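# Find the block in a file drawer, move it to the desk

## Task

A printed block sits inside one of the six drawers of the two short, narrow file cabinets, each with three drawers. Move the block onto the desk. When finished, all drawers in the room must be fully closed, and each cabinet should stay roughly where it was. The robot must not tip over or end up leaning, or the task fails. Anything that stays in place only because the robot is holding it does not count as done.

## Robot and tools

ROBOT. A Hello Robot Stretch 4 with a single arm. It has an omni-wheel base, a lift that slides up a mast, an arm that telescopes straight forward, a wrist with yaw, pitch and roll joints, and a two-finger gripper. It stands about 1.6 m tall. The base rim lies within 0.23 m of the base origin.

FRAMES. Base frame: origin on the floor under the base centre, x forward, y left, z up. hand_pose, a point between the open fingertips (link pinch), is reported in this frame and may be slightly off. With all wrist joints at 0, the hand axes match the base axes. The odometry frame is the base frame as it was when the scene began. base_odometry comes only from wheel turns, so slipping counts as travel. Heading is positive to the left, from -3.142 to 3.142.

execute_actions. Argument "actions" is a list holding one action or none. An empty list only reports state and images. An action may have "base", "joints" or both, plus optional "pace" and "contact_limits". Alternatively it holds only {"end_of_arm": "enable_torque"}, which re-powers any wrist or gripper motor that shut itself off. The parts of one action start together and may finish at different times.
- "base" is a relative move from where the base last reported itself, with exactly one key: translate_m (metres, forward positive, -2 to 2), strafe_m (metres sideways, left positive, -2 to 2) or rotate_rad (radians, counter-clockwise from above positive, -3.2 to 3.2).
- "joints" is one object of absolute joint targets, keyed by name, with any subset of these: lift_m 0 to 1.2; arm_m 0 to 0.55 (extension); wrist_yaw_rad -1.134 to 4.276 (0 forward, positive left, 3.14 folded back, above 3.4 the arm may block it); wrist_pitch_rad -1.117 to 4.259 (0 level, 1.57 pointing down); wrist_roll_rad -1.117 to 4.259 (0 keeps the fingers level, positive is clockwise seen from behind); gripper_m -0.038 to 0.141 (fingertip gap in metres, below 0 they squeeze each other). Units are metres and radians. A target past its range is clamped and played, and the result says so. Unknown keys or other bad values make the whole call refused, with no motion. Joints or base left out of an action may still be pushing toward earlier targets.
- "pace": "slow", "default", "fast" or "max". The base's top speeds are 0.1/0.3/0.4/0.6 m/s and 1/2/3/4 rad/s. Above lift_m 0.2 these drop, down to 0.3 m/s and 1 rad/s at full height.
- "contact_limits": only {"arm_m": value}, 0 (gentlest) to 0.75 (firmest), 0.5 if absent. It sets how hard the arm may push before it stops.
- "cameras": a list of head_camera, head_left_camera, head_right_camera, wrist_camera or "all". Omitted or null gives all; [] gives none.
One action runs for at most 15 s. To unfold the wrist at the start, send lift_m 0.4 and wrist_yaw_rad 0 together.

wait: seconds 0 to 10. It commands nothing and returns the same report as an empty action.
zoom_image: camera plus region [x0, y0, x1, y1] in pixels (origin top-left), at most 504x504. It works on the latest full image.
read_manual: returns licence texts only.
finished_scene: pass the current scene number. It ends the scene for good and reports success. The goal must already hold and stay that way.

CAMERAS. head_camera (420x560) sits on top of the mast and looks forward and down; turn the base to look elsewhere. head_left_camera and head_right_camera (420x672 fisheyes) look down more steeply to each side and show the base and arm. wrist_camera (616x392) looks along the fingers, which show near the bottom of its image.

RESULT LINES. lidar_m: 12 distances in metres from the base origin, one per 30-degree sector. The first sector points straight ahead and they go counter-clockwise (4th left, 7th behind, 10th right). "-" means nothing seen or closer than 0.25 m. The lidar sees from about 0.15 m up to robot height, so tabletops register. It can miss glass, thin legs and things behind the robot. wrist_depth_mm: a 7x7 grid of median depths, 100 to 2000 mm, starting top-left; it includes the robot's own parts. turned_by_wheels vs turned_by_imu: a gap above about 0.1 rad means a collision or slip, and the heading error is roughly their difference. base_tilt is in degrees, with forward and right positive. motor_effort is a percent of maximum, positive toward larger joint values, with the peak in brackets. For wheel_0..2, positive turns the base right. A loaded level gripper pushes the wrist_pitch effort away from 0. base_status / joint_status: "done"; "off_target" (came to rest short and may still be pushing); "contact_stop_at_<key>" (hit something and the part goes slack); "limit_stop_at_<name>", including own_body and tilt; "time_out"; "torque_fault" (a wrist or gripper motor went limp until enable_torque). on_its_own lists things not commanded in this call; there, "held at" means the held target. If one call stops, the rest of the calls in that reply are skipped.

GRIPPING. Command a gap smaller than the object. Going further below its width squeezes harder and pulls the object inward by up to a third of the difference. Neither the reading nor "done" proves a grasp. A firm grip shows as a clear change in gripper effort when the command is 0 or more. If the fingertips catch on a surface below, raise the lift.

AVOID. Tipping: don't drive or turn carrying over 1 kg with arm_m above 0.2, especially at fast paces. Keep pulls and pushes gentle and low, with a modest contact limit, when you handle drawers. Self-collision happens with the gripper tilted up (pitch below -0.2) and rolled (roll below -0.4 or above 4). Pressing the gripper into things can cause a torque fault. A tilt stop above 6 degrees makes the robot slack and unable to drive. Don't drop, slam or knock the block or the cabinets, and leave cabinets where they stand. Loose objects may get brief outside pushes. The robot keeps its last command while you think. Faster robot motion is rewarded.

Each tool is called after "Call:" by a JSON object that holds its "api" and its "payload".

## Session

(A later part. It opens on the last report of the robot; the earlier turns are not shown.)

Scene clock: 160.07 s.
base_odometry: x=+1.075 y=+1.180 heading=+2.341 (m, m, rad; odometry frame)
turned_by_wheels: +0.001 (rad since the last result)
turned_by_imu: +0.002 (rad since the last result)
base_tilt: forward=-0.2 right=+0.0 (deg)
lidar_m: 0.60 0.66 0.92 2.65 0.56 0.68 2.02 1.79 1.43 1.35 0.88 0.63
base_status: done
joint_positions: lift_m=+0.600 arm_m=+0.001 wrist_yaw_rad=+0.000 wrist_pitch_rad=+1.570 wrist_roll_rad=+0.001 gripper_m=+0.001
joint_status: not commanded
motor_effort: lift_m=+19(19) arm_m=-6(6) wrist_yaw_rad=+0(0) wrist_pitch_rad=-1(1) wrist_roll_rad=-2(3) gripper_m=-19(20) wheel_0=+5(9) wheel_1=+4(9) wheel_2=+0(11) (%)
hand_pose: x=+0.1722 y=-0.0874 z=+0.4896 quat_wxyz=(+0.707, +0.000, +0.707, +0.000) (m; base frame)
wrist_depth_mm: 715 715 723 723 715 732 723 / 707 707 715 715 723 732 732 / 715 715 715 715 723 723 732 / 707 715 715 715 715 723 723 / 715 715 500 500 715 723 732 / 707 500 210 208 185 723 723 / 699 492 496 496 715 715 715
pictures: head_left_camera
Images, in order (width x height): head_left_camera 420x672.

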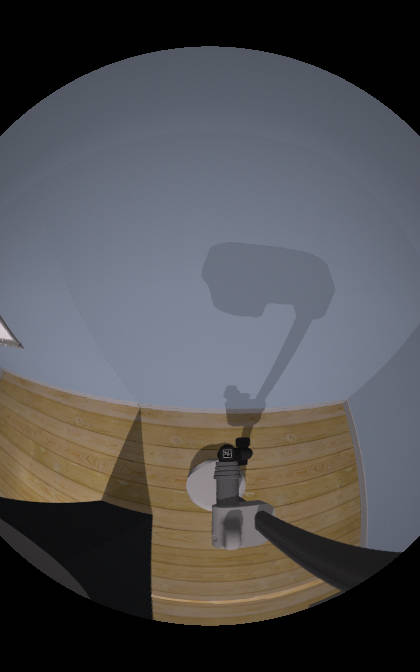

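Call:
{"api": "execute_actions", "payload": {"actions": [{"base":{"translate_m":0.1},"joints":{"lift_m":1.0}}], "cameras": []}}

Call:
{"api": "execute_actions", "payload": {"actions": [{"base":{"strafe_m":1.8}}], "cameras": []}}

Call:
{"api": "execute_actions", "payload": {"actions": [{"base":{"rotate_rad":1.57}}], "cameras": ["head_camera","head_left_camera"]}}

Scene clock: 167.20 s.
base_odometry: x=+1.005 y=+1.252 heading=+2.341 (m, m, rad; odometry frame)
turned_by_wheels: +0.001 (rad since the last result)
turned_by_imu: +0.001 (rad since the last result)
base_tilt: forward=-0.3 right=-0.1 (deg)
lidar_m: 0.50 0.55 0.78 2.16 0.62 0.67 2.01 1.89 1.42 1.37 0.74 0.52
base_status: done
joint_positions: lift_m=+1.000 arm_m=+0.001 wrist_yaw_rad=+0.000 wrist_pitch_rad=+1.570 wrist_roll_rad=+0.001 gripper_m=+0.001
joint_status: all done
motor_effort: lift_m=+20(21) arm_m=-6(6) wrist_yaw_rad=+1(1) wrist_pitch_rad=-1(1) wrist_roll_rad=-2(1) gripper_m=-19(19) wheel_0=+5(9) wheel_1=+5(10) wheel_2=-2(12) (%)
hand_pose: x=+0.1722 y=-0.0874 z=+0.8895 quat_wxyz=(+0.707, +0.000, +0.707, +0.000) (m; base frame)
wrist_depth_mm: 597 615 647 661 683 691 699 / 820 866 931 976 1008 1025 1025 / 1118 1118 1098 1118 1138 1138 1138 / 1118 1098 1118 1118 1118 1138 1160 / 1118 1098 891 904 1118 1118 1138 / 1078 1098 210 209 186 1118 1138 / 1098 1098 891 732 1118 1118 1118
pictures: none
No camera images: the call's "cameras" was empty. Leave "cameras" out to get every camera's image.

Scene clock: 174.53 s.
base_odometry: x=-0.286 y=-0.002 heading=+2.341 (m, m, rad; odometry frame)
turned_by_wheels: +0.000 (rad since the last result)
turned_by_imu: -0.003 (rad since the last result)
base_tilt: forward=-0.2 right=-0.2 (deg)
lidar_m: 0.49 0.54 0.77 1.55 1.15 1.17 3.20 1.24 0.96 2.08 0.78 0.53
base_status: done
joint_positions: lift_m=+1.000 arm_m=+0.001 wrist_yaw_rad=+0.000 wrist_pitch_rad=+1.570 wrist_roll_rad=+0.001 gripper_m=+0.001
joint_status: not commanded
motor_effort: lift_m=+19(20) arm_m=-6(6) wrist_yaw_rad=+2(1) wrist_pitch_rad=+0(1) wrist_roll_rad=-4(1) gripper_m=-18(20) wheel_0=-2(13) wheel_1=+4(13) wheel_2=+0(3) (%)
hand_pose: x=+0.1722 y=-0.0874 z=+0.8896 quat_wxyz=(+0.707, +0.000, +0.707, +0.000) (m; base frame)
wrist_depth_mm: 668 683 715 750 759 768 798 / 904 960 1025 1042 1078 1098 1118 / 1098 1118 1118 1098 1118 1138 1118 / 1118 1118 1118 1118 1118 1138 1138 / 1098 1118 904 904 1118 1118 1118 / 1098 1098 210 208 186 1138 1138 / 1098 1098 904 732 1118 1118 1138
pictures: none
No camera images: the call's "cameras" was empty. Leave "cameras" out to get every camera's image.

Scene clock: 176.80 s.
base_odometry: x=-0.286 y=-0.002 heading=-2.373 (m, m, rad; odometry frame)
turned_by_wheels: +1.569 (rad since the last result)
turned_by_imu: +1.581 (rad since the last result)
base_tilt: forward=-0.4 right=-0.1 (deg)
lidar_m: 1.54 1.13 1.17 3.15 1.23 0.96 2.09 0.80 0.54 0.51 0.53 0.76
base_status: done
joint_positions: lift_m=+1.000 arm_m=+0.001 wrist_yaw_rad=+0.000 wrist_pitch_rad=+1.570 wrist_roll_rad=+0.001 gripper_m=+0.001
joint_status: not commanded
motor_effort: lift_m=+19(18) arm_m=-6(6) wrist_yaw_rad=+1(0) wrist_pitch_rad=-1(1) wrist_roll_rad=-2(1) gripper_m=-18(19) wheel_0=-4(10) wheel_1=-4(10) wheel_2=-5(11) (%)
hand_pose: x=+0.1722 y=-0.0874 z=+0.8896 quat_wxyz=(+0.707, +0.000, +0.707, +0.000) (m; base frame)
wrist_depth_mm: 1118 1098 1118 1118 1118 904 661 / 1118 1118 1118 1138 1118 931 668 / 1098 1118 1118 1118 1118 960 676 / 1098 1118 1118 1118 1118 976 691 / 1098 1118 904 904 1118 991 699 / 1118 1098 210 209 185 931 691 / 1078 1098 904 732 1118 866 715
pictures: head_camera, head_left_camera
Images, in order (width x height): head_camera 420x560, head_left_camera 420x672.

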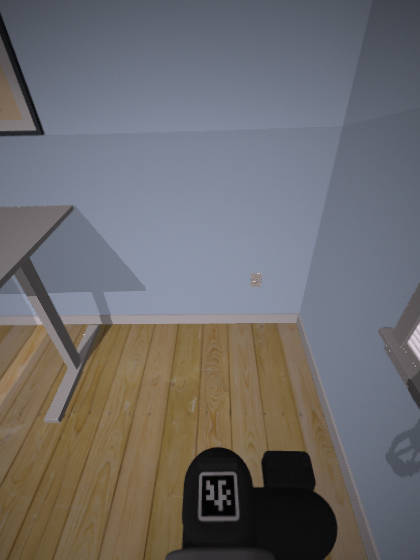

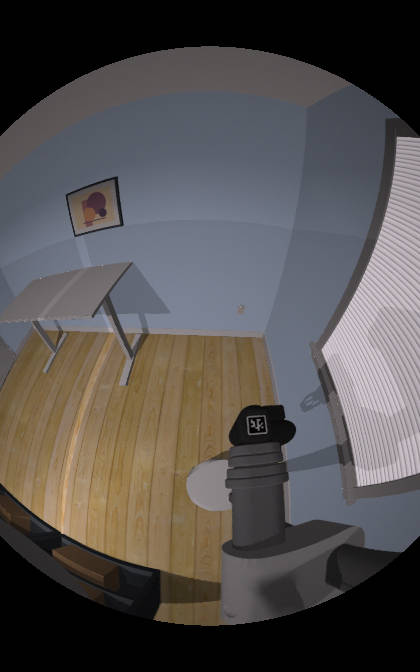

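Call:
{"api": "execute_actions", "payload": {"actions": [{"base":{"translate_m":0.35},"joints":{"lift_m":1.2}}], "cameras": []}}

Call:
{"api": "execute_actions", "payload": {"actions": [{"base":{"strafe_m":1.15}}], "cameras": ["head_camera","head_left_camera"]}}

Scene clock: 189.30 s.
base_odometry: x=-0.538 y=-0.245 heading=-2.372 (m, m, rad; odometry frame)
turned_by_wheels: +0.000 (rad since the last result)
turned_by_imu: +0.001 (rad since the last result)
base_tilt: forward=-0.4 right=-0.2 (deg)
lidar_m: 1.19 1.09 0.89 1.84 1.73 1.27 1.75 0.80 0.55 0.51 0.54 0.83
base_status: done
joint_positions: lift_m=+1.200 arm_m=+0.001 wrist_yaw_rad=+0.000 wrist_pitch_rad=+1.570 wrist_roll_rad=+0.001 gripper_m=+0.001
joint_status: all done
motor_effort: lift_m=+20(21) arm_m=-6(6) wrist_yaw_rad=+2(1) wrist_pitch_rad=-1(1) wrist_roll_rad=-1(2) gripper_m=-19(18) wheel_0=+3(8) wheel_1=+5(8) wheel_2=-3(14) (%)
hand_pose: x=+0.1722 y=-0.0874 z=+1.0895 quat_wxyz=(+0.707, +0.000, +0.707, +0.000) (m; base frame)
wrist_depth_mm: 1308 1308 1336 1308 1336 931 668 / 1308 1308 1336 1308 1336 946 676 / 1281 1308 1336 1308 1336 976 691 / 1308 1308 1308 1308 1308 991 699 / 1308 1308 1308 1098 1308 1025 707 / 1308 1308 210 208 186 946 707 / 1281 1308 1308 741 1308 878 723
pictures: none
No camera images: the call's "cameras" was empty. Leave "cameras" out to get every camera's image.

Scene clock: 194.47 s.
base_odometry: x=+0.262 y=-1.071 heading=-2.372 (m, m, rad; odometry frame)
turned_by_wheels: +0.000 (rad since the last result)
turned_by_imu: -0.002 (rad since the last result)
base_tilt: forward=-0.2 right=-0.1 (deg)
lidar_m: 0.44 0.46 0.67 1.98 1.73 1.24 1.20 1.28 1.74 1.67 1.73 0.45
base_status: done
joint_positions: lift_m=+1.200 arm_m=+0.001 wrist_yaw_rad=+0.000 wrist_pitch_rad=+1.570 wrist_roll_rad=+0.001 gripper_m=+0.001
joint_status: not commanded
motor_effort: lift_m=+18(20) arm_m=-6(6) wrist_yaw_rad=-1(1) wrist_pitch_rad=-1(0) wrist_roll_rad=+0(4) gripper_m=-19(19) wheel_0=-3(13) wheel_1=+3(13) wheel_2=+0(3) (%)
hand_pose: x=+0.1721 y=-0.0874 z=+1.0896 quat_wxyz=(+0.707, +0.000, +0.707, +0.000) (m; base frame)
wrist_depth_mm: 1308 1308 1308 1308 1336 1336 1366 / 1308 1308 1336 1336 1336 1336 1336 / 1308 1336 1336 1336 1336 1336 1336 / 1308 1308 1308 1336 1308 1336 1366 / 1281 1308 1308 1078 1308 1336 1336 / 1308 1308 210 208 186 1336 1336 / 1281 1308 1281 732 1308 1336 1336
pictures: head_camera, head_left_camera
Images, in order (width x height): head_camera 420x560, head_left_camera 420x672.

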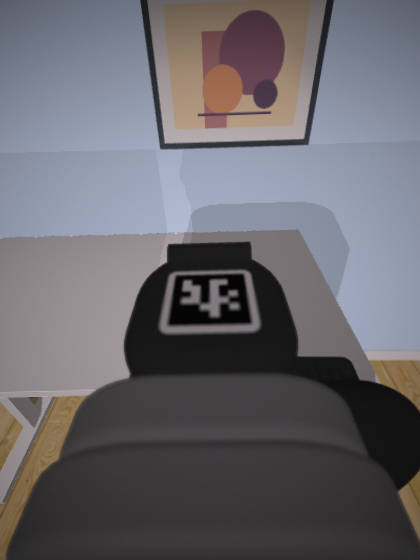

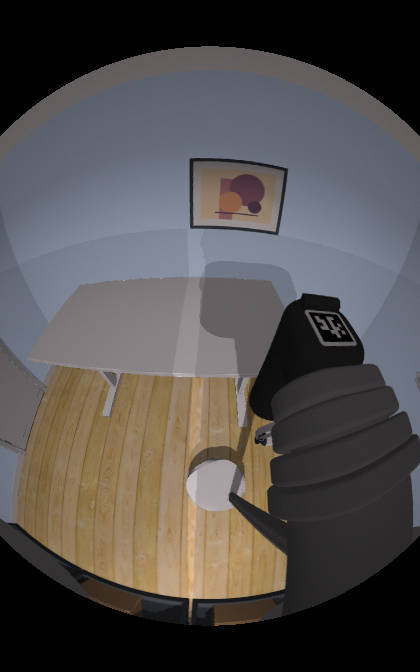

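Call:
{"api": "execute_actions", "payload": {"actions": [{"base":{"strafe_m":0.25}}], "cameras": []}}

Call:
{"api": "execute_actions", "payload": {"actions": [{"joints":{"arm_m":0.5},"pace":"slow","contact_limits":{"arm_m":0.2}}], "cameras": ["wrist_camera","head_left_camera"]}}

Scene clock: 203.63 s.
base_odometry: x=+0.436 y=-1.251 heading=-2.373 (m, m, rad; odometry frame)
turned_by_wheels: +0.000 (rad since the last result)
turned_by_imu: +0.000 (rad since the last result)
base_tilt: forward=-0.3 right=-0.3 (deg)
lidar_m: 0.45 0.48 0.65 1.75 1.71 1.23 1.19 1.27 2.02 1.91 0.66 0.43
base_status: done
joint_positions: lift_m=+1.200 arm_m=+0.001 wrist_yaw_rad=+0.000 wrist_pitch_rad=+1.570 wrist_roll_rad=+0.001 gripper_m=+0.001
joint_status: not commanded
motor_effort: lift_m=+18(19) arm_m=-6(6) wrist_yaw_rad=+1(0) wrist_pitch_rad=+0(1) wrist_roll_rad=-2(2) gripper_m=-19(18) wheel_0=-3(11) wheel_1=+2(12) wheel_2=+0(2) (%)
hand_pose: x=+0.1722 y=-0.0874 z=+1.0896 quat_wxyz=(+0.707, +0.000, +0.707, +0.000) (m; base frame)
wrist_depth_mm: 1281 1308 1308 1336 1336 1366 1336 / 1308 1308 1336 1336 1308 1366 1366 / 1308 1308 1308 1336 1336 1336 1336 / 1308 1308 1308 1308 1308 1336 1336 / 1281 1281 1308 1098 1308 1308 1336 / 1308 1281 210 208 186 1308 1308 / 1281 1281 1308 732 1366 1336 1366
pictures: none
No camera images: the call's "cameras" was empty. Leave "cameras" out to get every camera's image.

Scene clock: 209.90 s.
base_odometry: x=+0.436 y=-1.251 heading=-2.373 (m, m, rad; odometry frame)
turned_by_wheels: +0.000 (rad since the last result)
turned_by_imu: +0.001 (rad since the last result)
base_tilt: forward=-0.3 right=-0.3 (deg)
lidar_m: 0.45 0.46 0.63 1.73 1.69 1.26 1.20 1.26 2.02 1.91 0.64 0.48
base_status: not commanded
joint_positions: lift_m=+1.200 arm_m=+0.499 wrist_yaw_rad=+0.000 wrist_pitch_rad=+1.570 wrist_roll_rad=+0.001 gripper_m=+0.001
joint_status: all done
motor_effort: lift_m=+19(19) arm_m=+6(7) wrist_yaw_rad=-2(0) wrist_pitch_rad=+0(0) wrist_roll_rad=-3(2) gripper_m=-18(20) wheel_0=-3(3) wheel_1=+2(2) wheel_2=+0(0) (%)
contact_limits: arm_m 0.2
hand_pose: x=+0.6700 y=-0.0874 z=+1.0896 quat_wxyz=(+0.707, +0.000, +0.707, +0.000) (m; base frame)
wrist_depth_mm: 359 362 364 366 366 370 370 / 359 362 364 366 364 368 370 / 359 359 362 364 366 368 370 / 357 359 359 364 364 366 368 / 357 359 362 364 364 368 368 / 355 359 211 209 186 366 368 / 355 357 359 362 364 364 368
pictures: head_left_camera, wrist_camera
Images, in order (width x height): head_left_camera 420x672, wrist_camera 616x392.

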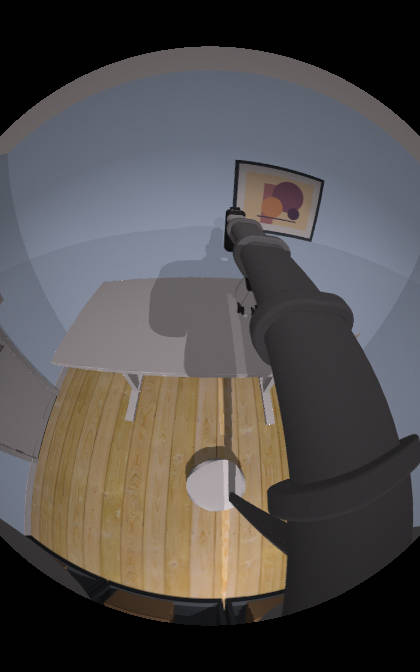

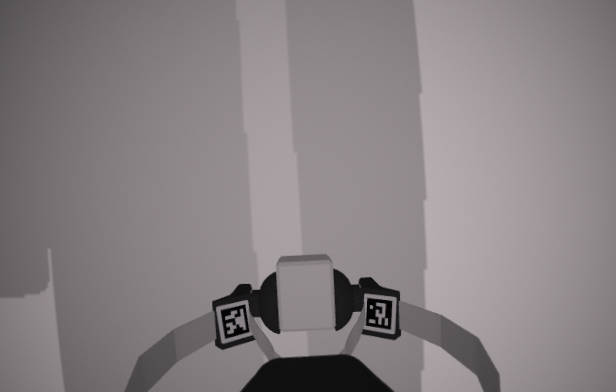

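Call:
{"api": "execute_actions", "payload": {"actions": [{"joints":{"lift_m":1.085},"pace":"slow"}], "cameras": []}}

Call:
{"api": "execute_actions", "payload": {"actions": [{"joints":{"gripper_m":0.07}}], "cameras": []}}

Call:
{"api": "execute_actions", "payload": {"actions": [{"joints":{"lift_m":1.2}}], "cameras": ["wrist_camera"]}}

Scene clock: 217.77 s.
base_odometry: x=+0.436 y=-1.251 heading=-2.373 (m, m, rad; odometry frame)
turned_by_wheels: +0.000 (rad since the last result)
turned_by_imu: +0.001 (rad since the last result)
base_tilt: forward=+0.0 right=-0.3 (deg)
lidar_m: 0.43 0.48 0.66 1.75 1.70 1.24 1.18 1.26 2.03 1.91 0.64 0.46
base_status: not commanded
joint_positions: lift_m=+1.085 arm_m=+0.499 wrist_yaw_rad=+0.000 wrist_pitch_rad=+1.570 wrist_roll_rad=+0.001 gripper_m=+0.001
joint_status: all done
motor_effort: lift_m=+15(14) arm_m=+6(6) wrist_yaw_rad=+2(0) wrist_pitch_rad=+0(1) wrist_roll_rad=-2(2) gripper_m=-18(19) wheel_0=-3(3) wheel_1=+2(2) wheel_2=+0(0) (%)
hand_pose: x=+0.6700 y=-0.0874 z=+0.9749 quat_wxyz=(+0.707, +0.000, +0.707, +0.000) (m; base frame)
wrist_depth_mm: 247 248 249 250 252 253 254 / 245 246 248 249 250 252 254 / 245 247 248 249 250 252 253 / 244 246 248 249 250 251 252 / 244 245 247 248 249 251 252 / 243 244 210 210 186 249 252 / 243 244 245 246 249 249 251
pictures: none
No camera images: the call's "cameras" was empty. Leave "cameras" out to get every camera's image.

Scene clock: 219.27 s.
base_odometry: x=+0.436 y=-1.251 heading=-2.373 (m, m, rad; odometry frame)
turned_by_wheels: +0.000 (rad since the last result)
turned_by_imu: +0.000 (rad since the last result)
base_tilt: forward=-0.3 right=-0.2 (deg)
lidar_m: 0.40 0.44 0.63 1.75 1.71 1.25 1.18 1.26 2.03 1.93 0.67 0.48
base_status: not commanded
joint_positions: lift_m=+1.085 arm_m=+0.499 wrist_yaw_rad=+0.000 wrist_pitch_rad=+1.570 wrist_roll_rad=+0.001 gripper_m=+0.070
joint_status: all done
motor_effort: lift_m=+15(15) arm_m=+6(6) wrist_yaw_rad=+0(1) wrist_pitch_rad=-1(0) wrist_roll_rad=+1(2) gripper_m=-3(19) wheel_0=-3(3) wheel_1=+2(2) wheel_2=+0(0) (%)
hand_pose: x=+0.6700 y=-0.0874 z=+0.9749 quat_wxyz=(+0.707, +0.000, +0.707, +0.000) (m; base frame)
wrist_depth_mm: 246 247 248 251 252 253 253 / 246 246 248 250 251 253 253 / 246 246 248 249 250 251 252 / 245 246 248 249 250 251 252 / 244 245 247 248 250 251 252 / 243 245 213 247 197 250 252 / 243 244 246 142 248 249 250
pictures: none
No camera images: the call's "cameras" was empty. Leave "cameras" out to get every camera's image.

Scene clock: 220.80 s.
base_odometry: x=+0.436 y=-1.251 heading=-2.373 (m, m, rad; odometry frame)
turned_by_wheels: +0.000 (rad since the last result)
turned_by_imu: +0.000 (rad since the last result)
base_tilt: forward=-0.3 right=-0.4 (deg)
lidar_m: 0.42 0.47 0.67 1.72 1.71 1.25 1.19 1.26 2.04 1.91 0.63 0.46
base_status: not commanded
joint_positions: lift_m=+1.200 arm_m=+0.499 wrist_yaw_rad=+0.000 wrist_pitch_rad=+1.570 wrist_roll_rad=+0.001 gripper_m=+0.070
joint_status: all done
motor_effort: lift_m=+20(20) arm_m=+6(6) wrist_yaw_rad=+2(0) wrist_pitch_rad=-1(0) wrist_roll_rad=-3(1) gripper_m=-2(2) wheel_0=-4(4) wheel_1=+2(2) wheel_2=+0(0) (%)
hand_pose: x=+0.6700 y=-0.0874 z=+1.0895 quat_wxyz=(+0.707, +0.000, +0.707, +0.000) (m; base frame)
wrist_depth_mm: 359 364 364 368 366 368 373 / 357 362 364 366 366 368 370 / 357 359 364 364 366 368 370 / 359 359 362 364 366 366 368 / 357 357 362 362 364 366 368 / 357 359 213 362 197 366 368 / 355 355 359 142 364 364 366
pictures: wrist_camera
Images, in order (width x height): wrist_camera 616x392.

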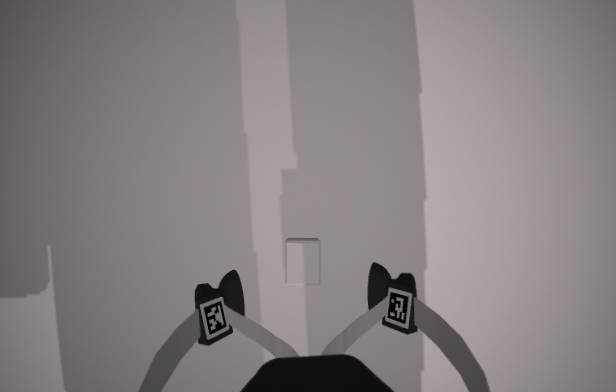

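Call:
{"api": "finished_scene", "payload": {"scene": 2}}

The scene is finished: the task was done.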